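# Seat loose fuse level in empty clip fuse holder

## Task

Push the loose fuse down into the empty fuse holder until it rests level in both of its clips, with the holder lying flat on the bench; it only counts if the fuse stays seated after the robot lets go.

## Robot and tools

Robot: a single six-joint arm ending in a two-finger parallel gripper. The fingers extend along the gripper's +z axis and open and close along its y axis. The reported hand point (end_effector_position) lies midway between the finger pads when closed, about 2 cm short of the fingertips; when the fingers close, the tips travel roughly 10 mm further along +z.

Frame: all printed poses use the scene frame. Its origin is on the table surface right under the arm base, +z is up, and +y points left when facing along +x. Positions are in metres, orientation is a quaternion in w,x,y,z order, velocities in m/s and rad/s. The base may sit slightly tilted on the table, and the printed hand position can be off from the real one, more so when the arm is stretched out.

Tool execute_actions, argument "actions": a list holding either nothing, one action or one wait.
- Empty list: no motion, just returns the current state.
- Action: {"rows": [[...]], "steps": n}, n from 1 to 15 (default 15), each step lasting 1/30 s. There is one list of rows for the single arm. Each row has exactly 7 numbers: waist, shoulder, elbow, forearm roll, wrist pitch, wrist roll, then the gripper opening. The six joint values are absolute target angles in radians, in the same form as the Joint positions line; they are not offsets. Row k is used on step k; if there are fewer rows than steps, the final row keeps being applied. Stated joint ranges: waist -6.283 to 6.283, shoulder -2.304 to 2.304, elbow -4.224 to 0.061, forearm roll -6.283 to 6.283, wrist pitch -2.164 to 2.164, wrist roll -6.283 to 6.283. A call is refused outright (nothing moves) if a target exceeds a range end by over 0.010 rad and also lies beyond the joint's last reported angle. True ends may differ from the stated ones by up to 0.010 rad; a target past the true end is clipped there and a "joint sent to its limit" line appears (possibly referring to an earlier action still running). Missing that line does not prove there is more room. The opening is an absolute value from -1 (shut) to +1 (fully open, about 0.084 m between pads).
- Wait: {"steps": n} with no rows, n up to 300; it returns once n steps have elapsed since the previous result, and your reply time counts toward them.
- Optional "pictures": true/false controls whether camera images come back (they do by default).

Motion limits: each joint target moves at most 3.14 rad/s, takes 0.16 s to reach that speed, and joints are timed to arrive together. Per step, a target is kept within 0.623 rad of the measured angle, and if the targets would move the hand over 70 mm from where it is measured, all are pulled back proportionally. Between calls the arm keeps heading to the last row sent, until it has nearly stopped moving (a blocked or crawling motion counts as stopped) or a step is HELD; after that, only a new action makes it move or press further. Fingers still opening or closing continue.

Result lines: the state line gives hand pose and velocities. Joint positions and Joint velocities list the six joints in order, then the pad gap in m and m/s. grip_measured is the measured opening on the same -1..1 scale as your command. Joint torques list each drive's total output; they carry per-unit offsets, scaling and noise and are nonzero even in free air. "joint command not followed" means a clearance check altered or blocked targets (mounting blocks and posts count as arm). HELD marks steps where your row was partly or fully not sent. Camera calibration changes may be listed with pictures.

Gripping: to hold something, command an opening clearly below grip_measured; the larger the gap, the firmer the squeeze, up to roughly 24 N per pad for parts up to about 6 cm wide. Closing fast can press harder and sometimes forces the fingers apart. Repeating the read grip_measured still holds lightly. Brief tugs on held parts or pushes on loose ones may occur.

Faults: if contact torque reaches a joint's load limit (waist 57, shoulder 57, elbow 47.5, forearm roll 25.6, wrist pitch 18, wrist roll 18 N m, held weight included), the arm stops, backs that joint off, pauses 10 s and drops the rest of the call. Holding loads heats motors; a MOTOR HOT warning appears from 65 °C and at 80 °C an OVER-TEMPERATURE FAULT brakes the arm until it cools. Avoid stops, drops, slips, slamming, hard impacts and forceful pressing; press the fuse in gently. Never push or knock anything off the table, as that fails the task.

zoom_image: {"camera": one of "cam_high", "cam_low", "cam_wrist", "region": [x0, y0, x1, y1]} in pixels of that camera's latest 672x504 image, top-left origin, at most 504 by 504. Gives a closer look; moves nothing.

show_instructions: no arguments; displays the reference pages for this task (e.g. a picture of the clip fuse holder). Moves nothing.

Replying without any tool call ends everything.

Typical order: look, open the gripper, move above the fuse, descend, close to grasp, lift, align over the holder's clips, lower and press gently until level, open, retreat, verify with cameras, then call finished_scene.

Each tool is called after "Call:" by a JSON object that holds its "api" and its "payload", one argument or row to a line.

Reference images:

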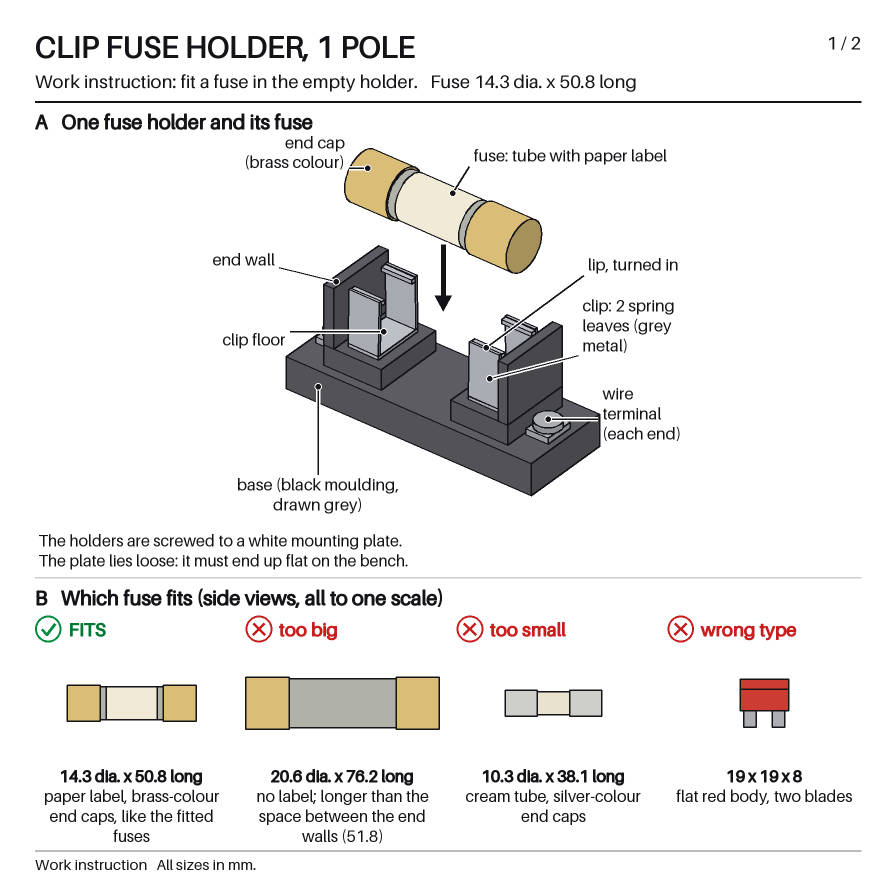

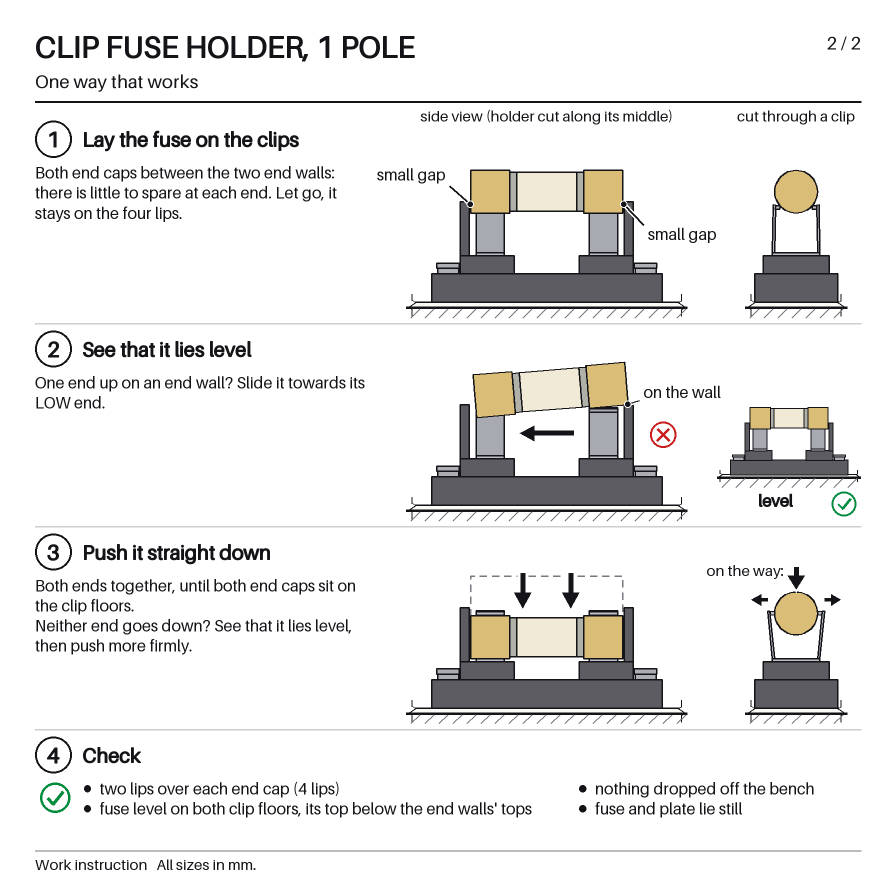

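## Session

Call:
{"api": "execute_actions", "payload": {
  "actions": []
}}

Scene clock: 0.00 s of 4306.00 s.
end_effector_position=(+0.2340, -0.0445, +0.1252) grip_measured=+1.00 end_effector_quat_wxyz=(-0.389, -0.382, +0.814, +0.200) end_effector_velocity=(+0.000, -0.000, +0.000) end_effector_angular_velocity=(+0.000, -0.001, -0.000)
Joint positions: [-0.297 -1.164 -1.032  0.208 -1.009  1.306  0.084]
Joint velocities: [-0.001  0.     0.     0.     0.    -0.001  0.   ]
Joint torques (N m, as the arm reports them, + toward a larger angle): no reading

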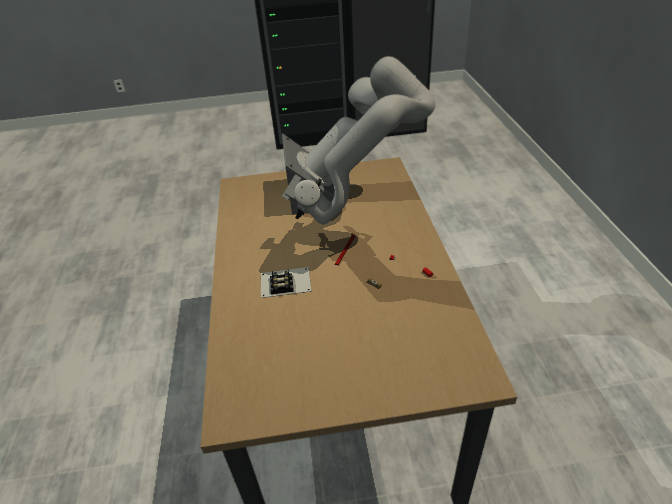

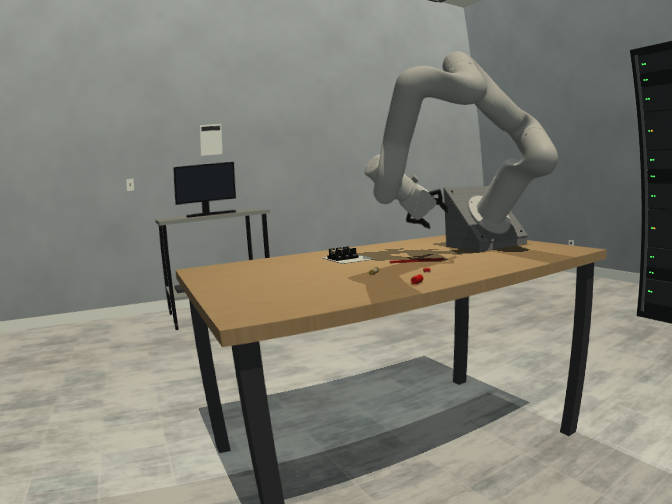

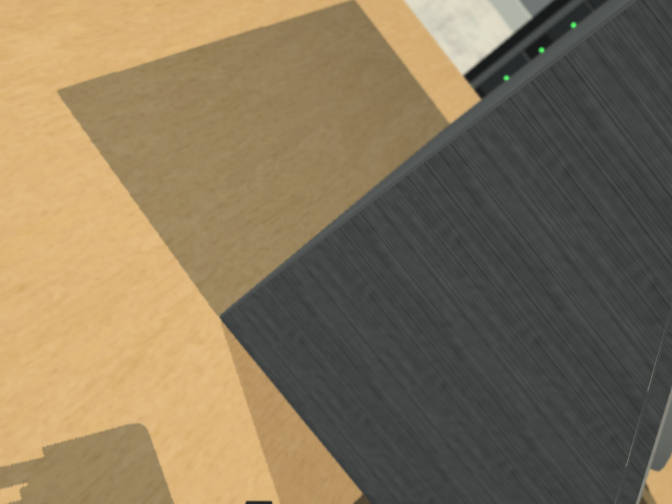

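Call:
{"api": "execute_actions", "payload": {
  "actions": [
    {"rows":[[0.003,-1.164,-1.032,0.208,-1.009,1.306,1]],"steps":15}
  ],
  "pictures": false
}}

Call:
{"api": "execute_actions", "payload": {
  "actions": [
    {"rows":[[0.003,-1.164,-1.232,0.208,-1.009,1.306,1]],"steps":15}
  ],
  "pictures": false
}}

Call:
{"api": "execute_actions", "payload": {
  "actions": [
    {"rows":[[0.003,-0.964,-1.232,0.208,-1.009,1.306,1]],"steps":15}
  ],
  "pictures": false
}}

Call:
{"api": "execute_actions", "payload": {
  "actions": [
    {"rows":[[0.003,-0.964,-1.232,0,-1.009,1.306,1]],"steps":15}
  ],
  "pictures": false
}}

Call:
{"api": "execute_actions", "payload": {
  "actions": [
    {"rows":[[0.003,-0.964,-1.232,0,-0.809,1.306,1]],"steps":15}
  ]
}}

Scene clock: 30.13 s of 4306.00 s.
end_effector_position=(+0.2344, +0.0042, +0.0764) grip_measured=+1.00 end_effector_quat_wxyz=(-0.488, -0.441, +0.726, +0.197) end_effector_velocity=(-0.001, +0.012, -0.012) end_effector_angular_velocity=(+0.000, +0.050, +0.054)
Joint positions: [-0.005 -1.164 -1.032  0.208 -1.009  1.306  0.084]
Joint velocities: [ 0.072  0.001 -0.002 -0.001  0.001 -0.     0.   ]
Joint torques (N m, as the arm reports them, + toward a larger angle): [-26.87  29.16  -3.85   1.49  -0.96  -0.45]
Steps of this call (steps 1 to 90: nothing new was sent; then 26.63 s passed at rest; steps 91 to 105: all 15 steps of this action). Readings (joint positions):
91: [-0.297 -1.164 -1.032 0.208 -1.009 1.306]
92: [-0.292 -1.164 -1.032 0.208 -1.009 1.306]
94: [-0.245 -1.164 -1.032 0.208 -1.009 1.306]
98: [-0.085 -1.164 -1.032 0.208 -1.009 1.306]
105: the state above

Scene clock: 30.63 s of 4306.00 s.
end_effector_position=(+0.3411, -0.0071, +0.0676) grip_measured=+1.00 end_effector_quat_wxyz=(-0.454, -0.502, +0.724, +0.130) end_effector_velocity=(+0.032, -0.002, -0.001) end_effector_angular_velocity=(-0.002, -0.038, +0.040)
Joint positions: [ 0.003 -1.164 -1.225  0.208 -1.009  1.306  0.084]
Joint velocities: [ 0.001 -0.003 -0.059 -0.    -0.     0.001 -0.   ]
Joint torques (N m, as the arm reports them, + toward a larger angle): [-27.32  34.41  -6.6    1.44  -0.88  -0.48]
Steps of this call (steps 1 to 15: all 15 steps of this action). Readings (joint positions):
1: [-0.003 -1.164 -1.032 0.208 -1.009 1.306]
2: [-0.002 -1.164 -1.037 0.208 -1.009 1.306]
4: [-0.001 -1.165 -1.075 0.208 -1.009 1.306]
8: [0.001 -1.163 -1.167 0.208 -1.009 1.306]
15: the state above

Scene clock: 31.13 s of 4306.00 s.
end_effector_position=(+0.4158, +0.0427, +0.1210) grip_measured=+1.00 end_effector_quat_wxyz=(-0.412, -0.558, +0.718, +0.060) end_effector_velocity=(+0.017, +0.017, +0.017) end_effector_angular_velocity=(-0.001, -0.040, +0.040)
Joint positions: [ 0.003 -0.971 -1.232  0.208 -1.009  1.306  0.084]
Joint velocities: [ 0.001  0.061  0.006  0.001  0.002 -0.001 -0.   ]
Joint torques (N m, as the arm reports them, + toward a larger angle): [-26.69  29.84 -10.09   1.6   -0.64  -0.34]
Steps of this call (steps 1 to 15: all 15 steps of this action). Readings (joint positions):
1: [0.003 -1.164 -1.227 0.208 -1.009 1.306]
2: [0.003 -1.159 -1.227 0.208 -1.009 1.306]
4: [0.003 -1.123 -1.227 0.208 -1.009 1.306]
8: [0.003 -1.032 -1.232 0.208 -1.009 1.306]
15: the state above

Scene clock: 31.63 s of 4306.00 s.
end_effector_position=(+0.4126, +0.0144, +0.1518) grip_measured=+1.00 end_effector_quat_wxyz=(-0.478, -0.591, +0.648, +0.049) end_effector_velocity=(+0.000, -0.005, +0.006) end_effector_angular_velocity=(-0.010, +0.024, +0.026)
Joint positions: [ 0.003 -0.964 -1.232  0.004 -1.009  1.306  0.084]
Joint velocities: [-0.001  0.002 -0.    -0.037 -0.     0.     0.   ]
Joint torques (N m, as the arm reports them, + toward a larger angle): [-27.52  32.13 -10.62   1.62  -0.81  -0.42]
Steps of this call (steps 1 to 15: all 15 steps of this action). Readings (joint positions):
1: [0.003 -0.969 -1.232 0.207 -1.009 1.306]
2: [0.003 -0.968 -1.232 0.201 -1.009 1.306]
4: [0.003 -0.966 -1.232 0.155 -1.009 1.306]
8: [0.003 -0.965 -1.232 0.044 -1.009 1.306]
15: the state above

Scene clock: 32.13 s of 4306.00 s.
end_effector_position=(+0.4509, -0.0074, +0.1330) grip_measured=+1.00 end_effector_quat_wxyz=(+0.437, +0.636, -0.636, +0.028) end_effector_velocity=(+0.008, -0.004, -0.003) end_effector_angular_velocity=(-0.001, -0.027, +0.028)
Joint positions: [ 0.003 -0.964 -1.232  0.    -0.813  1.306  0.084]
Joint velocities: [-0.     0.     0.    -0.001  0.039 -0.     0.   ]
Joint torques (N m, as the arm reports them, + toward a larger angle): [-26.32  32.98 -10.5    1.73  -0.51  -0.47]
Steps of this call (steps 1 to 15: all 15 steps of this action). Readings (joint positions):
1: [0.003 -0.964 -1.232 0.003 -1.008 1.306]
2: [0.003 -0.964 -1.232 0.002 -1.002 1.306]
4: [0.003 -0.964 -1.232 0.001 -0.955 1.306]
8: [0.003 -0.964 -1.232 0.000 -0.852 1.306]
15: the state above
camera_calibration (this result's frames):
cam_wrist: T_world_to_cam=[[-0.826757, 0.189189, 0.529793, 0.33318], [-0.189996, 0.792515, -0.579501, 0.229743], [-0.529504, -0.579765, -0.619273, 0.450038], [0, 0, 0, 1]] pos_world=[0.557405, 0.0158076, 0.235316]

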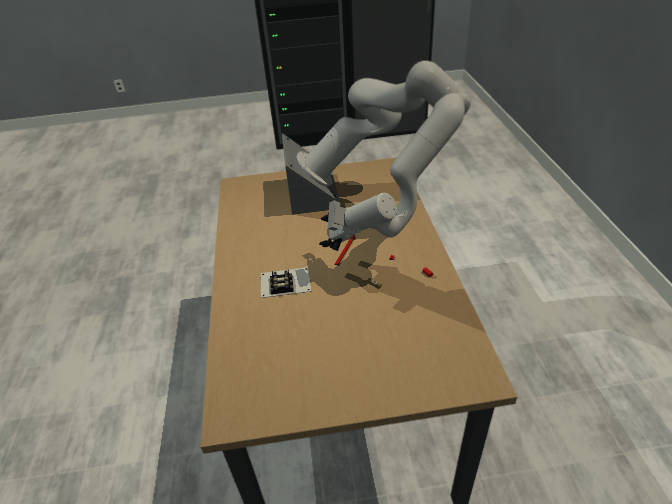

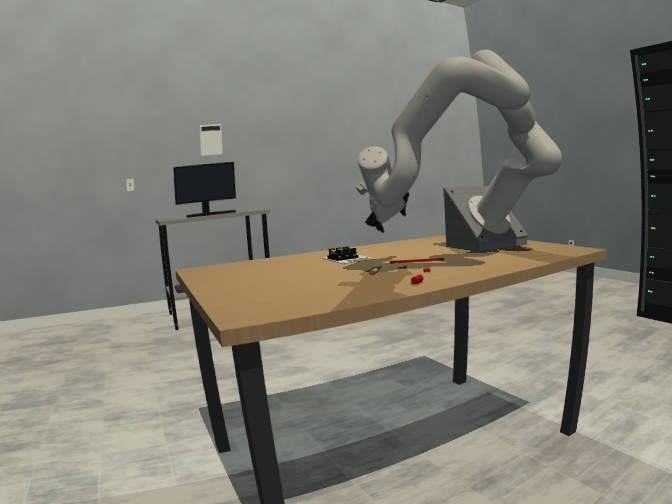

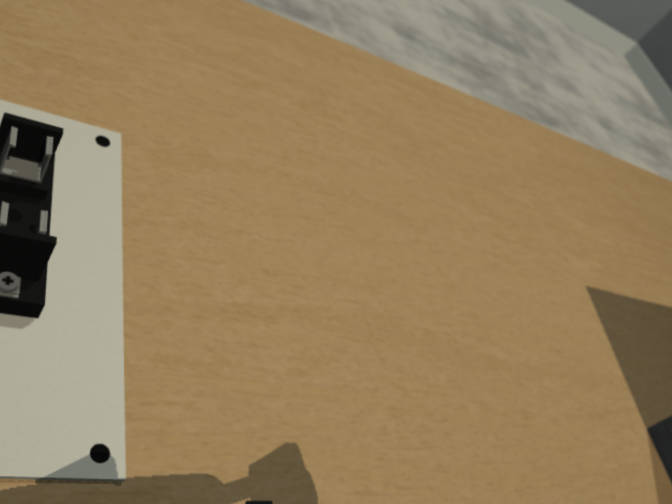

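Call:
{"api": "zoom_image", "payload": {
  "camera": "cam_high",
  "region": [240,220,460,320]
}}

Call:
{"api": "zoom_image", "payload": {
  "camera": "cam_low",
  "region": [300,225,460,300]
}}

Region (240, 220, 460, 320) of cam_high's 672x504 image, scaled by 2.291, with more detail than that image has; it fills the top 229 rows of this view, and the rest is white.

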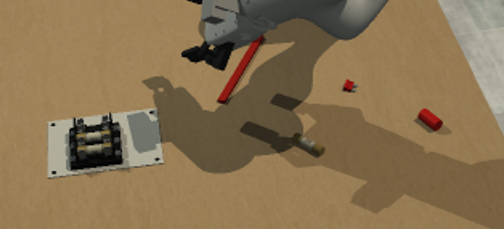

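Region (300, 225, 460, 300) of cam_low's 672x504 image, scaled by 3.150, with more detail than that image has; it fills the top 236 rows of this view, and the rest is white.

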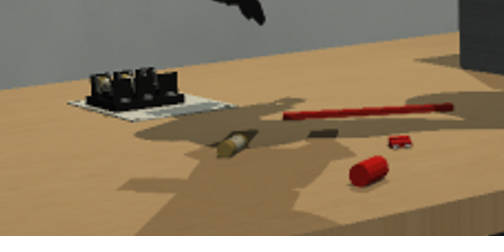

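Call:
{"api": "execute_actions", "payload": {
  "actions": [
    {"rows":[[-0.03,-0.95,-1.25,0.25,-0.83,1.27,1],[-0.06,-0.93,-1.26,0.45,-0.85,1.24,1],[-0.09,-0.91,-1.27,0.65,-0.87,1.22,1],[-0.12,-0.9,-1.28,0.85,-0.9,1.19,1],[-0.151,-0.876,-1.301,1.063,-0.927,1.16,1]],"steps":15}
  ],
  "pictures": false
}}

Call:
{"api": "execute_actions", "payload": {
  "actions": [
    {"rows":[[-0.151,-0.876,-1.301,1.063,-0.927,1.16,1]],"steps":12}
  ]
}}

Scene clock: 137.23 s of 4306.00 s.
end_effector_position=(+0.5448, +0.0846, +0.1382) grip_measured=+1.00 end_effector_quat_wxyz=(-0.138, -0.513, +0.847, -0.013) end_effector_velocity=(+0.304, +0.215, +0.043) end_effector_angular_velocity=(+0.778, -1.366, -0.951)
Joint positions: [-0.116 -0.897 -1.285  0.735 -0.899  1.193  0.084]
Joint velocities: [-0.188  0.11  -0.082  1.762 -0.155 -0.18  -0.   ]
Joint torques (N m, as the arm reports them, + toward a larger angle): [-26.88  32.34 -15.37   1.88  -0.18  -0.47]
Steps of this call (steps 1 to 15: the robot went on to your last target; steps 16 to 90: nothing new was sent; then 101.60 s passed at rest; steps 91 to 105: all 15 steps of this action). Readings (joint positions):
91: [0.003 -0.964 -1.232 0.001 -0.809 1.306]
92: [0.002 -0.964 -1.232 0.007 -0.810 1.305]
94: [-0.004 -0.961 -1.235 0.057 -0.814 1.297]
98: [-0.050 -0.936 -1.256 0.306 -0.846 1.254]
105: the state above

Scene clock: 137.63 s of 4306.00 s.
end_effector_position=(+0.6059, +0.1201, +0.1562) grip_measured=+1.00 end_effector_quat_wxyz=(+0.007, -0.445, +0.896, -0.006) end_effector_velocity=(+0.015, +0.007, +0.006) end_effector_angular_velocity=(+0.034, -0.060, -0.038)
Joint positions: [-0.15  -0.877 -1.3    1.055 -0.926  1.161  0.084]
Joint velocities: [-0.008  0.004 -0.003  0.075 -0.006 -0.007 -0.   ]
Joint torques (N m, as the arm reports them, + toward a larger angle): [-28.07  32.82 -15.83   2.92  -0.03  -0.37]
Steps of this call (steps 1 to 12: all 12 steps of this action). Readings (joint positions):
1: [-0.122 -0.893 -1.288 0.793 -0.904 1.187]
2: [-0.128 -0.890 -1.291 0.849 -0.908 1.182]
4: [-0.138 -0.884 -1.295 0.943 -0.917 1.172]
8: [-0.148 -0.878 -1.300 1.033 -0.924 1.163]
12: the state above
camera_calibration (this result's frames):
cam_wrist: T_world_to_cam=[[-0.801009, 0.598603, -0.00767822, 0.444075], [0.598385, 0.800969, 0.0195877, -0.400718], [0.0178753, 0.0110954, -0.999779, 0.27729], [0, 0, 0, 1]] pos_world=[0.590535, 0.0520622, 0.288488]

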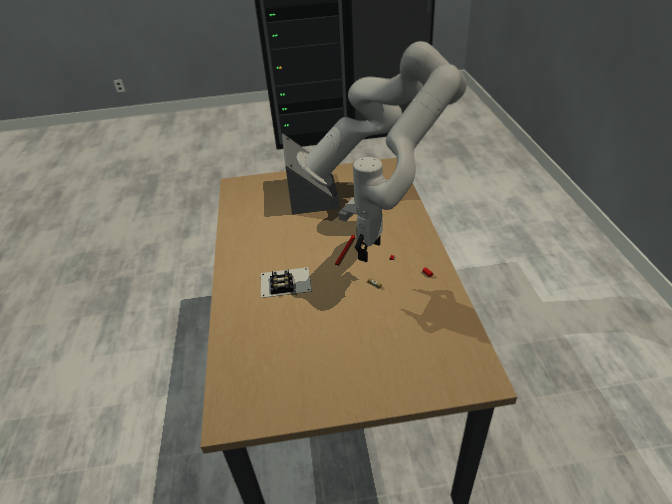

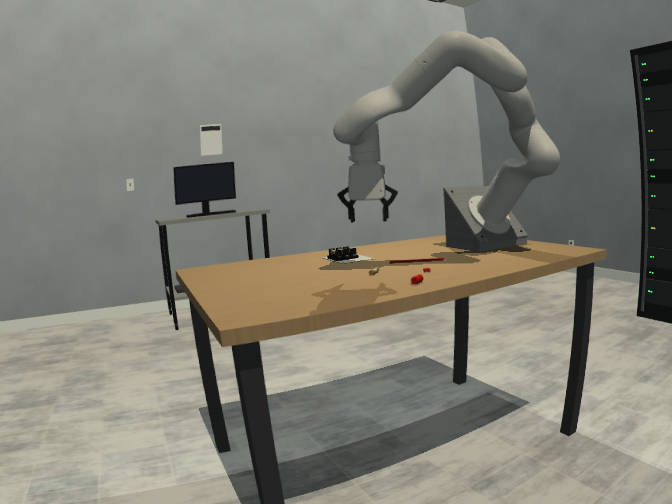

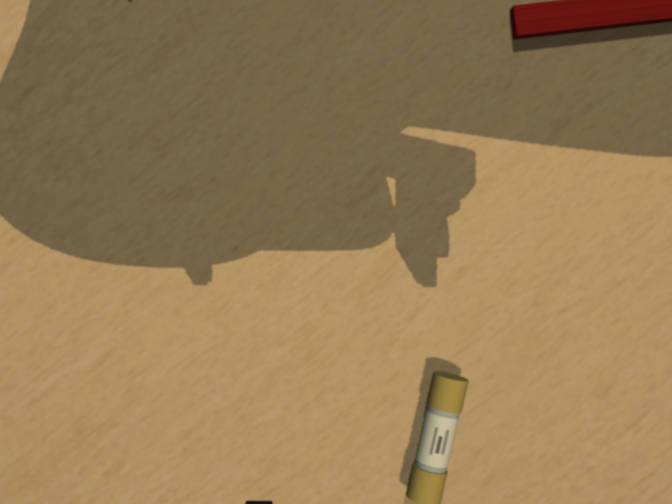

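Call:
{"api": "execute_actions", "payload": {
  "actions": [
    {"rows":[[-0.11,-0.909,-1.309,1.116,-0.904,1.183,1],[-0.11,-0.909,-1.309,1.116,-0.904,1.183,1],[-0.07,-0.942,-1.317,1.169,-0.88,1.206,1],[-0.07,-0.942,-1.317,1.169,-0.88,1.206,1],[-0.028,-0.975,-1.3245,1.222,-0.857,1.229,1]],"steps":15}
  ]
}}

Scene clock: 165.37 s of 4306.00 s.
end_effector_position=(+0.6153, +0.1367, +0.0700) grip_measured=+1.00 end_effector_quat_wxyz=(+0.013, -0.384, +0.923, -0.003) end_effector_velocity=(+0.006, +0.006, -0.029) end_effector_angular_velocity=(-0.004, -0.012, -0.050)
Joint positions: [-0.033 -0.971 -1.324  1.216 -0.86   1.226  0.084]
Joint velocities: [ 0.042 -0.032 -0.014  0.061  0.029  0.028  0.   ]
Joint torques (N m, as the arm reports them, + toward a larger angle): [-33.52  36.66 -13.7    2.43  -0.13  -0.5 ]
Steps of this call (steps 1 to 15: the robot went on to your last target; steps 16 to 90: nothing new was sent; then 24.23 s passed at rest; steps 91 to 105: all 15 steps of this action). Readings (joint positions):
91: [-0.151 -0.876 -1.301 1.063 -0.927 1.160]
92: [-0.148 -0.878 -1.302 1.068 -0.925 1.162]
94: [-0.132 -0.892 -1.306 1.090 -0.915 1.172]
98: [-0.075 -0.937 -1.315 1.161 -0.884 1.202]
105: the state above
camera_calibration (this result's frames):
cam_wrist: T_world_to_cam=[[-0.713989, 0.700124, -0.00686617, 0.373533], [0.699568, 0.713755, 0.0340344, -0.469265], [0.0287291, 0.0194969, -0.999397, 0.18287], [0, 0, 0, 1]] pos_world=[0.589728, 0.0698558, 0.201296]

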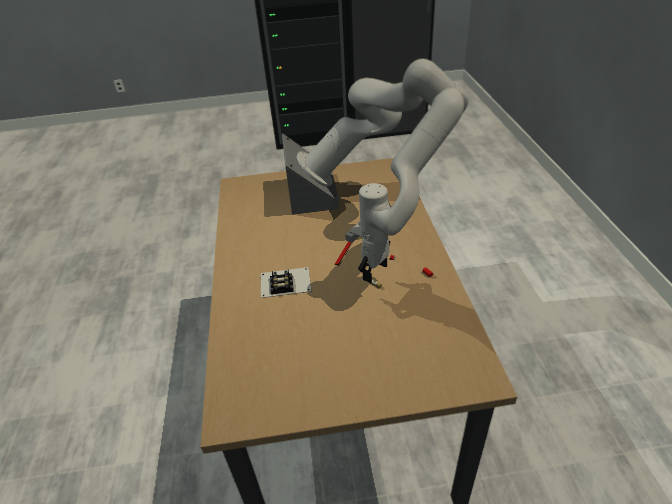

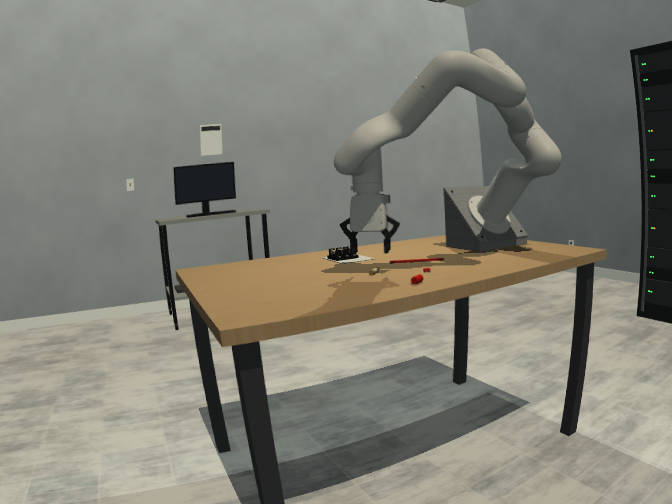

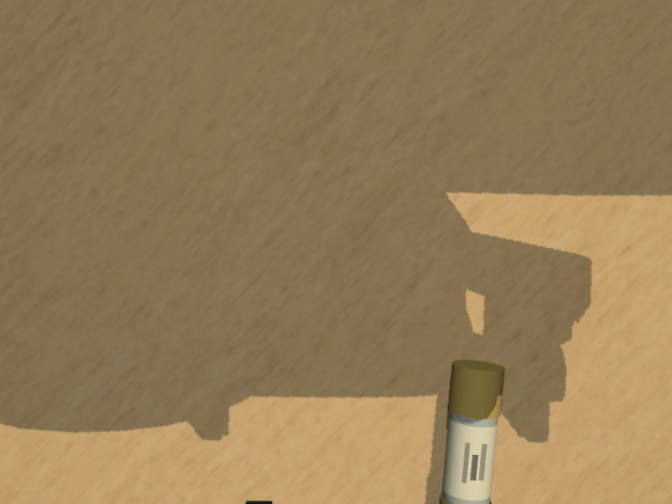

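Call:
{"api": "execute_actions", "payload": {
  "actions": [
    {"rows":[[-0.01,-0.99,-1.32,1.25,-0.845,1.245,0.6],[-0.01,-0.99,-1.32,1.25,-0.845,1.245,0.4],[0.005,-1.005,-1.315,1.28,-0.833,1.26,0.2],[0.005,-1.005,-1.315,1.28,-0.833,1.26,0.2],[0.017,-1.0155,-1.3115,1.302,-0.823,1.27,0.2]],"steps":15}
  ]
}}

Scene clock: 186.07 s of 4306.00 s.
end_effector_position=(+0.6060, +0.1358, +0.0284) grip_measured=+0.19 end_effector_quat_wxyz=(+0.012, -0.336, +0.942, -0.004) end_effector_velocity=(-0.001, -0.000, -0.011) end_effector_angular_velocity=(-0.001, -0.004, -0.032)
Joint positions: [ 0.016 -1.014 -1.312  1.299 -0.824  1.269  0.052]
Joint velocities: [ 0.013 -0.011  0.002  0.027  0.011  0.013 -0.001]
Joint torques (N m, as the arm reports them, + toward a larger angle): [-30.52  35.28 -12.65   3.05  -0.11  -0.55]
Steps of this call (steps 1 to 15: the robot went on to your last target; steps 16 to 90: nothing new was sent; then 17.20 s passed at rest; steps 91 to 105: all 15 steps of this action). Readings (joint positions):
91: [-0.028 -0.975 -1.324 1.222 -0.857 1.229]
92: [-0.026 -0.976 -1.324 1.225 -0.855 1.231]
94: [-0.019 -0.983 -1.323 1.238 -0.850 1.238]
98: [0.003 -1.003 -1.315 1.276 -0.834 1.257]
105: the state above
camera_calibration (this result's frames):
cam_wrist: T_world_to_cam=[[-0.638436, 0.769637, -0.00763456, 0.312061], [0.769132, 0.638326, 0.0312402, -0.492522], [0.028917, 0.0140729, -0.999483, 0.142253], [0, 0, 0, 1]] pos_world=[0.573932, 0.0722138, 0.159948]

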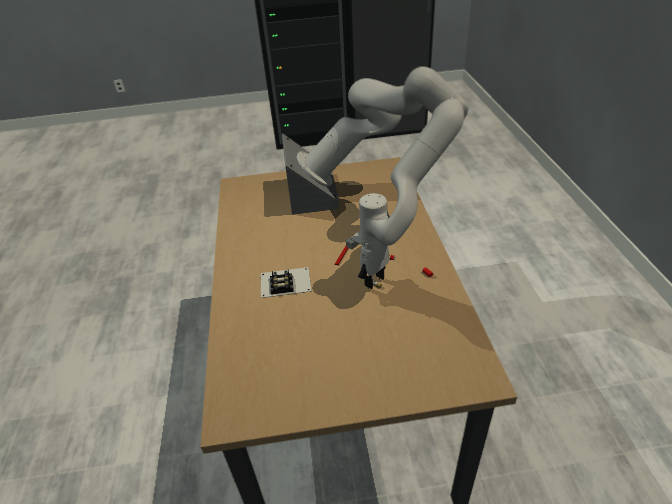

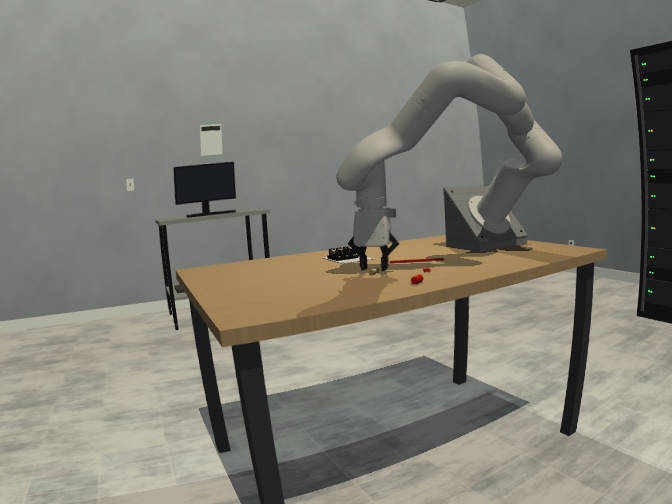

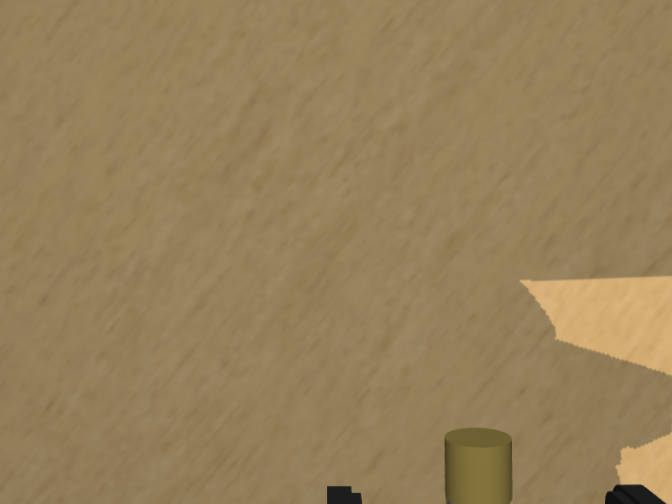

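Call:
{"api": "execute_actions", "payload": {
  "actions": [
    {"rows":[[0.017,-1.0155,-1.3115,1.302,-0.823,1.27,-0.3],[0.017,-1.0155,-1.3115,1.302,-0.823,1.27,-0.5],[0.017,-1.0155,-1.3115,1.302,-0.823,1.27,-0.7],[0.017,-1.0155,-1.3115,1.302,-0.823,1.27,-0.85],[0.017,-1.0155,-1.3115,1.302,-0.823,1.27,-1]],"steps":15}
  ]
}}

Call:
{"api": "zoom_image", "payload": {
  "camera": "cam_low",
  "region": [330,230,420,290]
}}

Scene clock: 197.70 s of 4306.00 s.
end_effector_position=(+0.6056, +0.1357, +0.0272) grip_measured=-0.71 end_effector_quat_wxyz=(+0.011, -0.334, +0.942, -0.004) end_effector_velocity=(+0.000, -0.000, +0.000) end_effector_angular_velocity=(-0.001, -0.000, +0.000)
Joint positions: [ 0.017 -1.015 -1.312  1.302 -0.823  1.27   0.013]
Joint velocities: [-0.001 -0.    -0.    -0.001  0.001 -0.     0.   ]
Joint torques (N m, as the arm reports them, + toward a larger angle): [-28.78  35.   -11.98   3.39  -0.04  -0.48]
Steps of this call (steps 1 to 15: the robot went on to your last target; steps 16 to 90: nothing new was sent; then 8.13 s passed at rest; steps 91 to 105: all 15 steps of this action). Readings (joint positions):
91: [0.017 -1.015 -1.312 1.302 -0.823 1.270]
92: [0.017 -1.015 -1.312 1.302 -0.823 1.270]
94: [0.017 -1.016 -1.311 1.302 -0.823 1.270]
98: [0.017 -1.015 -1.312 1.302 -0.823 1.270]
105: the state above
camera_calibration (this result's frames):
cam_wrist: T_world_to_cam=[[-0.63587, 0.771757, -0.0077424, 0.310049], [0.771256, 0.635768, 0.0310362, -0.493052], [0.0288748, 0.0137636, -0.999488, 0.141056], [0, 0, 0, 1]] pos_world=[0.573347, 0.0722432, 0.158686]

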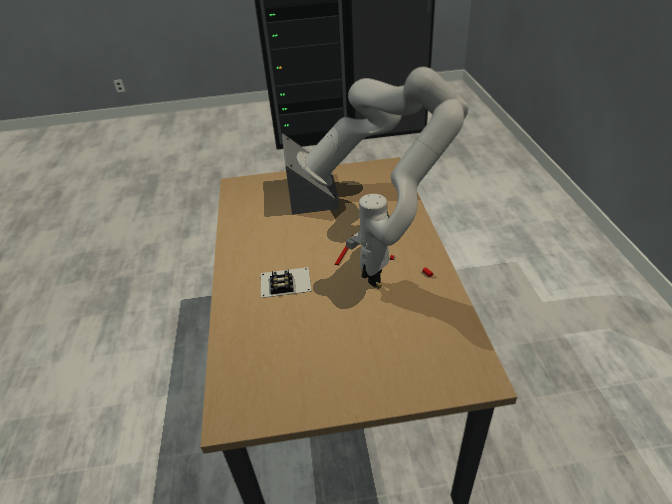

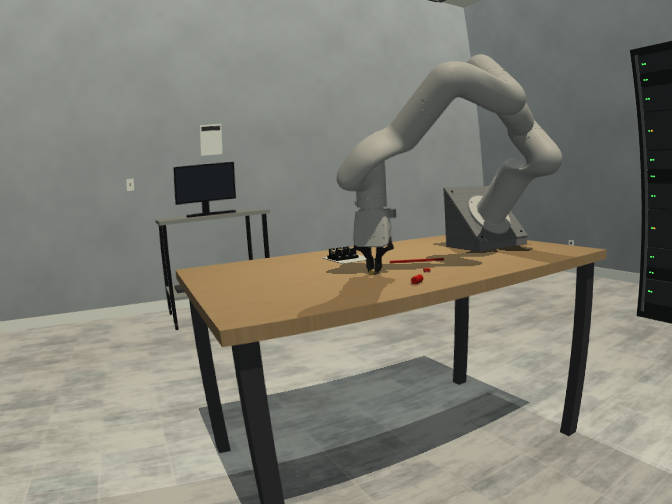

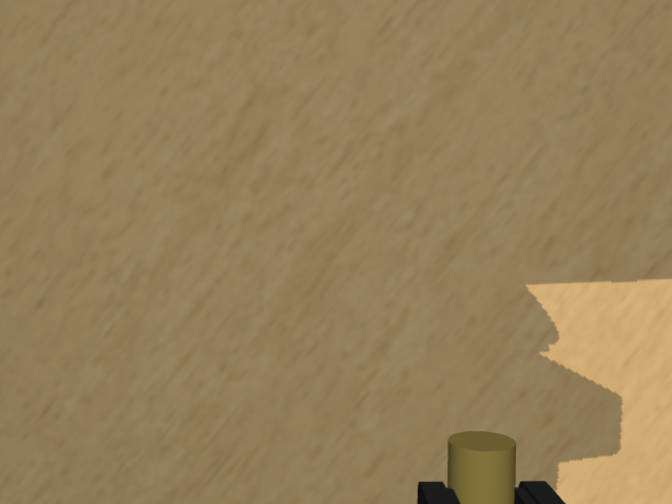

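Region (330, 230, 420, 290) of cam_low's 672x504 image, scaled by 5.600, with more detail than that image has.

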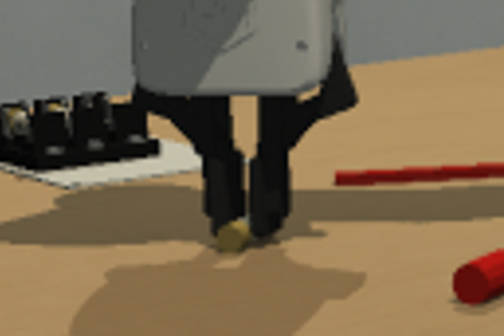

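Call:
{"api": "execute_actions", "payload": {
  "actions": [
    {"rows":[[-0.01,-0.99,-1.31,1.26,-0.84,1.2,-1],[-0.04,-0.96,-1.31,1.22,-0.86,1.15,-1],[-0.07,-0.94,-1.308,1.18,-0.88,1.1,-1],[-0.1,-0.92,-1.305,1.14,-0.9,1.05,-1],[-0.15,-0.89,-1.3,1.07,-0.925,0.95,-1]],"steps":15}
  ],
  "pictures": false
}}

Call:
{"api": "execute_actions", "payload": {
  "actions": [
    {"rows":[[-0.2,-0.93,-1.31,1.055,-0.92,0.83,-1],[-0.2,-0.93,-1.31,1.055,-0.92,0.83,-1],[-0.27,-1.0,-1.325,1.035,-0.905,0.66,-1],[-0.27,-1.0,-1.325,1.035,-0.905,0.66,-1],[-0.34,-1.07,-1.34,1.01,-0.89,0.49,-1],[-0.34,-1.07,-1.34,1.01,-0.89,0.49,-1],[-0.4,-1.13,-1.35,0.99,-0.88,0.33,-1],[-0.4,-1.13,-1.35,0.99,-0.88,0.33,-1],[-0.4645,-1.1955,-1.363,0.973,-0.8706,0.18,-1]],"steps":15}
  ],
  "pictures": false
}}

Call:
{"api": "execute_actions", "payload": {
  "actions": [
    {"rows":[[-0.4645,-1.1955,-1.363,0.973,-0.8706,0.18,-1]],"steps":12}
  ]
}}

Scene clock: 231.67 s of 4306.00 s.
end_effector_position=(+0.6067, +0.1181, +0.1423) grip_measured=-0.71 end_effector_quat_wxyz=(+0.010, -0.516, +0.857, -0.004) end_effector_velocity=(-0.018, -0.020, +0.078) end_effector_angular_velocity=(-0.014, +0.030, +0.304)
Joint positions: [-0.139 -0.898 -1.301  1.087 -0.918  0.973  0.013]
Joint velocities: [-0.113  0.078  0.016 -0.169 -0.076 -0.237 -0.   ]
Joint torques (N m, as the arm reports them, + toward a larger angle): [-22.27  28.71 -14.03   4.16  -0.11  -0.44]
Steps of this call (steps 1 to 15: the robot went on to your last target; steps 16 to 90: nothing new was sent; then 30.47 s passed at rest; steps 91 to 105: all 15 steps of this action). Readings (joint positions):
91: [0.017 -1.015 -1.311 1.302 -0.823 1.269]
92: [0.015 -1.014 -1.311 1.298 -0.825 1.263]
94: [0.000 -1.000 -1.309 1.275 -0.835 1.229]
98: [-0.061 -0.953 -1.308 1.194 -0.872 1.119]
105: the state above

Scene clock: 232.17 s of 4306.00 s.
end_effector_position=(+0.5702, -0.0168, +0.1549) grip_measured=-0.71 end_effector_quat_wxyz=(+0.006, -0.624, +0.782, -0.011) end_effector_velocity=(-0.126, -0.314, -0.002) end_effector_angular_velocity=(-0.013, +0.007, +0.584)
Joint positions: [-0.317 -1.052 -1.334  1.019 -0.895  0.541  0.013]
Joint velocities: [-0.417 -0.408 -0.083 -0.131  0.07  -1.016  0.   ]
Joint torques (N m, as the arm reports them, + toward a larger angle): [-29.28  34.19 -16.25   2.82   0.08  -0.42]
Steps of this call (steps 1 to 15: all 15 steps of this action). Readings (joint positions):
1: [-0.142 -0.896 -1.301 1.082 -0.920 0.966]
2: [-0.146 -0.896 -1.301 1.077 -0.921 0.954]
4: [-0.164 -0.907 -1.305 1.069 -0.921 0.909]
8: [-0.221 -0.958 -1.315 1.050 -0.912 0.778]
15: the state above

Scene clock: 232.57 s of 4306.00 s.
end_effector_position=(+0.5199, -0.1138, +0.1505) grip_measured=-0.71 end_effector_quat_wxyz=(-0.008, +0.697, -0.717, +0.009) end_effector_velocity=(-0.033, -0.060, -0.002) end_effector_angular_velocity=(+0.003, -0.006, +0.170)
Joint positions: [-0.455 -1.187 -1.361  0.976 -0.872  0.204  0.013]
Joint velocities: [-0.092 -0.087 -0.028 -0.032  0.014 -0.251 -0.   ]
Joint torques (N m, as the arm reports them, + toward a larger angle): [-21.78  43.38 -18.57   3.46  -0.37  -0.32]
Steps of this call (steps 1 to 12: all 12 steps of this action). Readings (joint positions):
1: [-0.331 -1.065 -1.336 1.015 -0.893 0.507]
2: [-0.345 -1.079 -1.339 1.011 -0.891 0.473]
4: [-0.373 -1.106 -1.345 1.002 -0.886 0.404]
8: [-0.428 -1.160 -1.355 0.985 -0.877 0.271]
12: the state above
camera_calibration (this result's frames):
cam_wrist: T_world_to_cam=[[-0.999684, 0.0198534, -0.0153914, 0.553708], [0.0196748, 0.999738, 0.011671, 0.162922], [0.0156191, 0.0113645, -0.999813, 0.276871], [0, 0, 0, 1]] pos_world=[0.546003, -0.177019, 0.28344]

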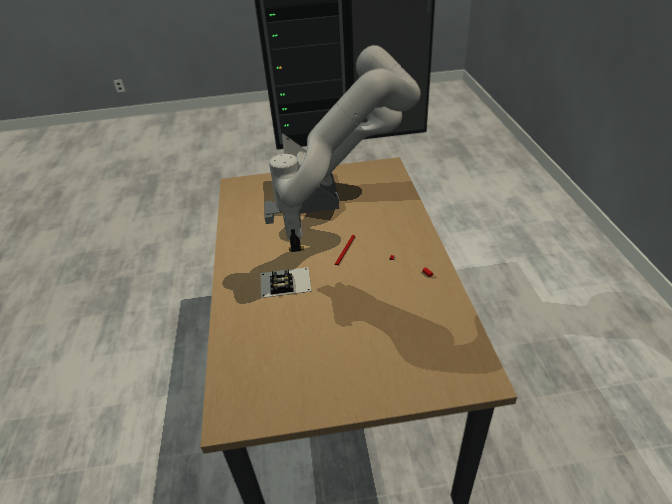

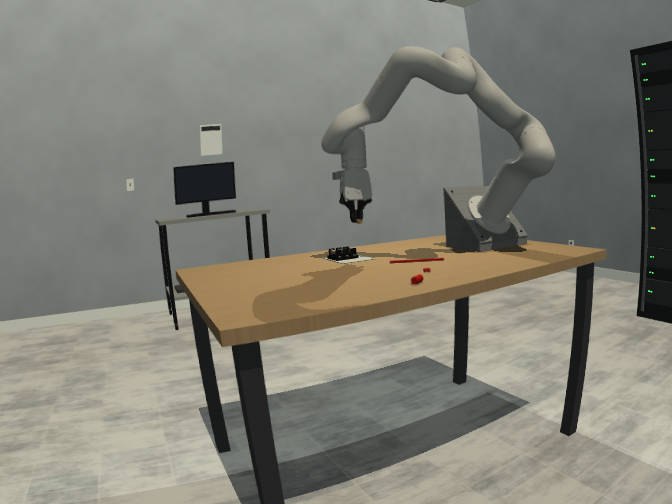

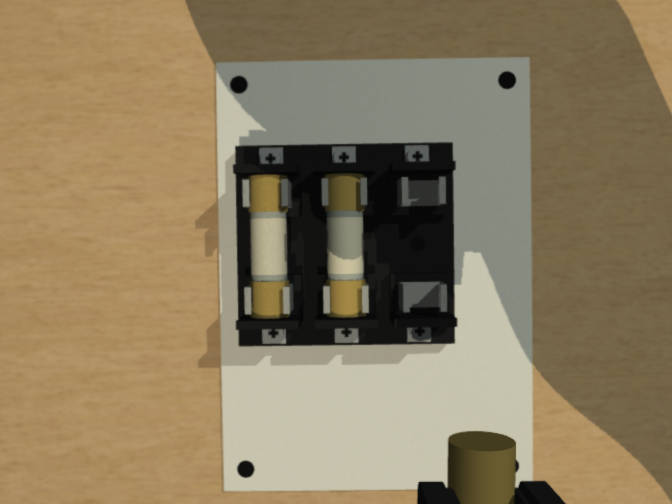

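Call:
{"api": "execute_actions", "payload": {
  "actions": []
}}

Scene clock: 236.33 s of 4306.00 s.
end_effector_position=(+0.5163, -0.1198, +0.1501) grip_measured=-0.71 end_effector_quat_wxyz=(-0.008, +0.703, -0.711, +0.009) end_effector_velocity=(-0.000, +0.000, -0.001) end_effector_angular_velocity=(+0.001, +0.002, +0.001)
Joint positions: [-0.464 -1.195 -1.363  0.973 -0.871  0.18   0.013]
Joint velocities: [ 0.001 -0.001  0.    -0.    -0.    -0.001 -0.   ]
Joint torques (N m, as the arm reports them, + toward a larger angle): [-25.71  39.56 -17.5    2.67   0.01  -0.36]
Steps of this call (steps 1 to 30: the robot went on to your last target; steps 31 to 90: nothing new was sent; then 0.77 s passed at rest). Readings (joint positions):
1: [-0.458 -1.189 -1.361 0.975 -0.872 0.197]
2: [-0.459 -1.191 -1.362 0.975 -0.871 0.192]
4: [-0.462 -1.193 -1.363 0.974 -0.871 0.186]
8: [-0.463 -1.194 -1.363 0.973 -0.871 0.182]
90: the state above
The arm was judged still, so your last target was given up. Only a new action makes it travel on or press farther. Fingers that are still opening or closing keep moving.
camera_calibration (this result's frames):
cam_wrist: T_world_to_cam=[[-0.999864, 0.00432822, -0.0159163, 0.548558], [0.00413414, 0.999917, 0.0122064, 0.176985], [0.0159678, 0.012139, -0.999799, 0.27657], [0, 0, 0, 1]] pos_world=[0.543336, -0.182702, 0.283085]

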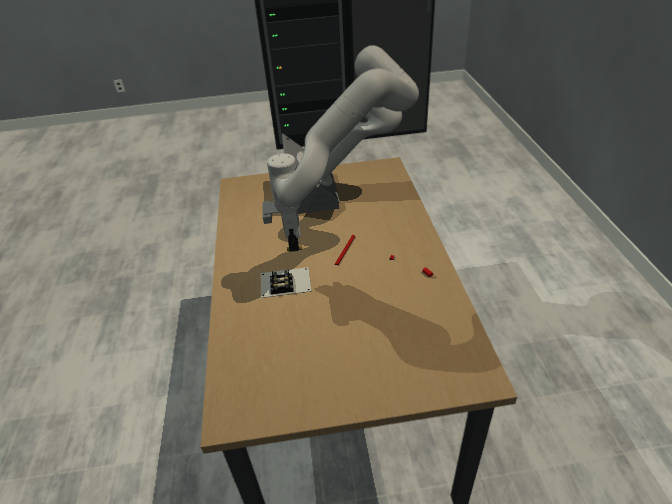

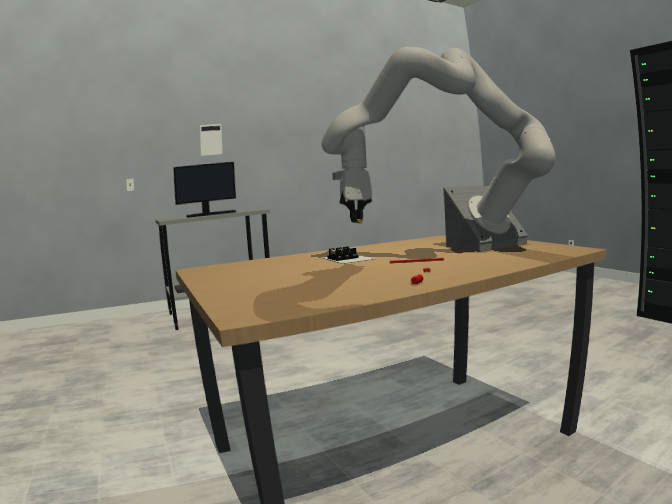

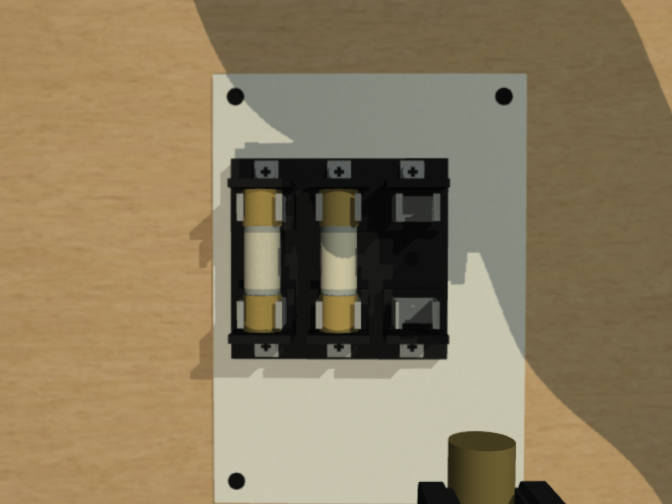

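Call:
{"api": "execute_actions", "payload": {
  "actions": [
    {"rows":[[-0.458,-1.245,-1.397,0.989,-0.862,0.165,-1],[-0.458,-1.245,-1.397,0.989,-0.862,0.165,-1],[-0.452,-1.295,-1.432,1.005,-0.854,0.15,-1],[-0.452,-1.295,-1.432,1.005,-0.854,0.15,-1],[-0.446,-1.345,-1.466,1.021,-0.846,0.135,-1],[-0.446,-1.345,-1.466,1.021,-0.846,0.135,-1],[-0.44,-1.39,-1.5,1.037,-0.838,0.12,-1],[-0.44,-1.39,-1.5,1.037,-0.838,0.12,-1],[-0.4345,-1.4335,-1.5315,1.053,-0.8304,0.105,-1]],"steps":15}
  ],
  "pictures": false
}}

Call:
{"api": "execute_actions", "payload": {
  "actions": [
    {"rows":[[-0.4345,-1.4335,-1.5315,1.053,-0.8304,0.105,-1]],"steps":15}
  ]
}}

Call:
{"api": "zoom_image", "payload": {
  "camera": "cam_low",
  "region": [310,210,390,270]
}}

Scene clock: 266.83 s of 4306.00 s.
end_effector_position=(+0.5193, -0.1757, +0.0712) grip_measured=-0.71 end_effector_quat_wxyz=(-0.008, +0.702, -0.712, +0.007) end_effector_velocity=(+0.006, -0.054, -0.072) end_effector_angular_velocity=(-0.012, -0.015, +0.012)
Joint positions: [-0.437 -1.414 -1.515  1.045 -0.834  0.112  0.013]
Joint velocities: [ 0.025 -0.204 -0.163  0.076  0.036 -0.072 -0.   ]
Joint torques (N m, as the arm reports them, + toward a larger angle): [-28.75  52.9  -17.48   2.95  -0.03  -0.24]
Steps of this call (steps 1 to 90: nothing new was sent; then 27.00 s passed at rest; steps 91 to 105: all 15 steps of this action). Readings (joint positions):
91: [-0.464 -1.196 -1.363 0.973 -0.871 0.180]
92: [-0.464 -1.200 -1.367 0.975 -0.870 0.178]
94: [-0.461 -1.219 -1.381 0.981 -0.866 0.172]
98: [-0.452 -1.293 -1.430 1.004 -0.854 0.151]
105: the state above

Scene clock: 267.33 s of 4306.00 s.
end_effector_position=(+0.5203, -0.1809, +0.0645) grip_measured=-0.71 end_effector_quat_wxyz=(-0.009, +0.703, -0.712, +0.009) end_effector_velocity=(-0.001, -0.001, -0.001) end_effector_angular_velocity=(-0.000, +0.000, -0.002)
Joint positions: [-0.435 -1.433 -1.531  1.053 -0.83   0.105  0.013]
Joint velocities: [-0.    -0.002 -0.001  0.001  0.001  0.    -0.   ]
Joint torques (N m, as the arm reports them, + toward a larger angle): [-27.67  41.15 -16.39   2.68  -0.04  -0.43]
Steps of this call (steps 1 to 15: all 15 steps of this action). Readings (joint positions):
1: [-0.436 -1.419 -1.520 1.048 -0.833 0.110]
2: [-0.436 -1.423 -1.523 1.049 -0.832 0.109]
4: [-0.435 -1.428 -1.528 1.051 -0.831 0.107]
8: [-0.435 -1.432 -1.531 1.052 -0.831 0.105]
15: the state above
camera_calibration (this result's frames):
cam_wrist: T_world_to_cam=[[-0.999854, 0.00505935, -0.0162933, 0.551646], [0.00486132, 0.999914, 0.0121708, 0.238636], [0.0163535, 0.0120898, -0.999793, 0.191443], [0, 0, 0, 1]] pos_world=[0.547275, -0.243721, 0.197487]

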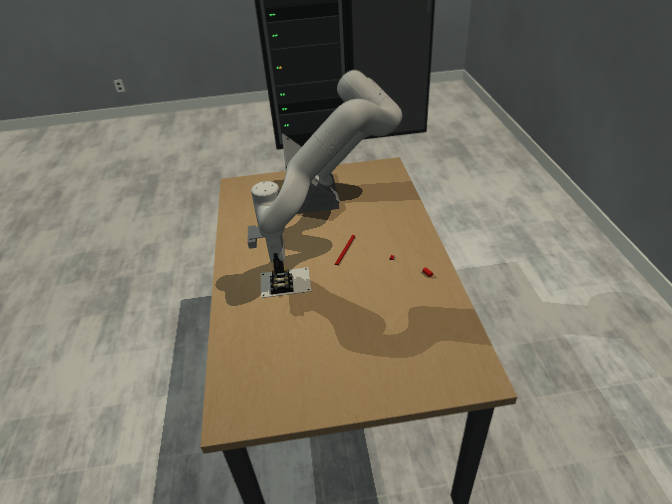

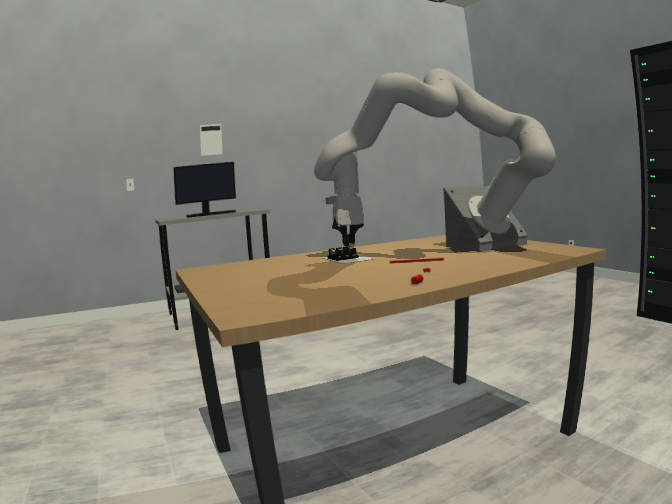

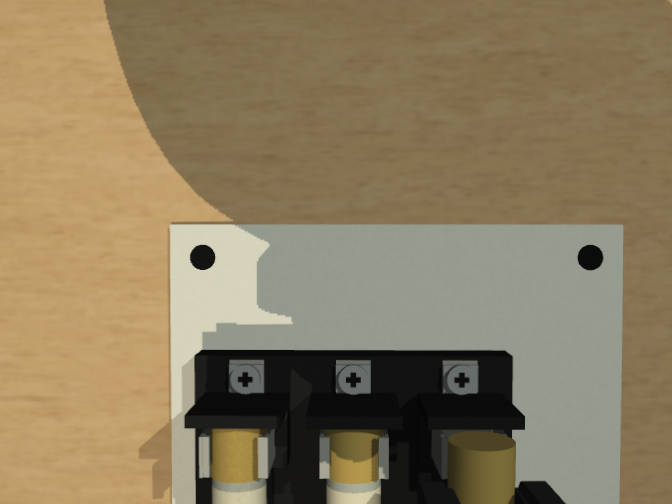

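Region (310, 210, 390, 270) of cam_low's 672x504 image, scaled by 6.300, with more detail than that image has; it fills the top 378 rows of this view, and the rest is white.

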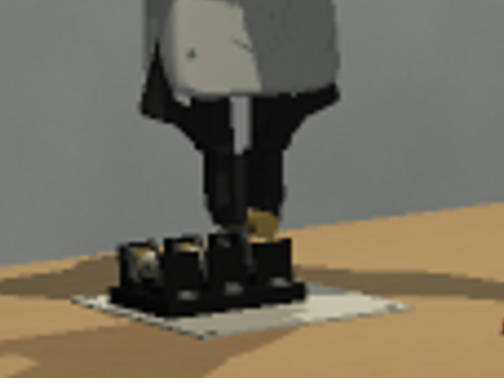

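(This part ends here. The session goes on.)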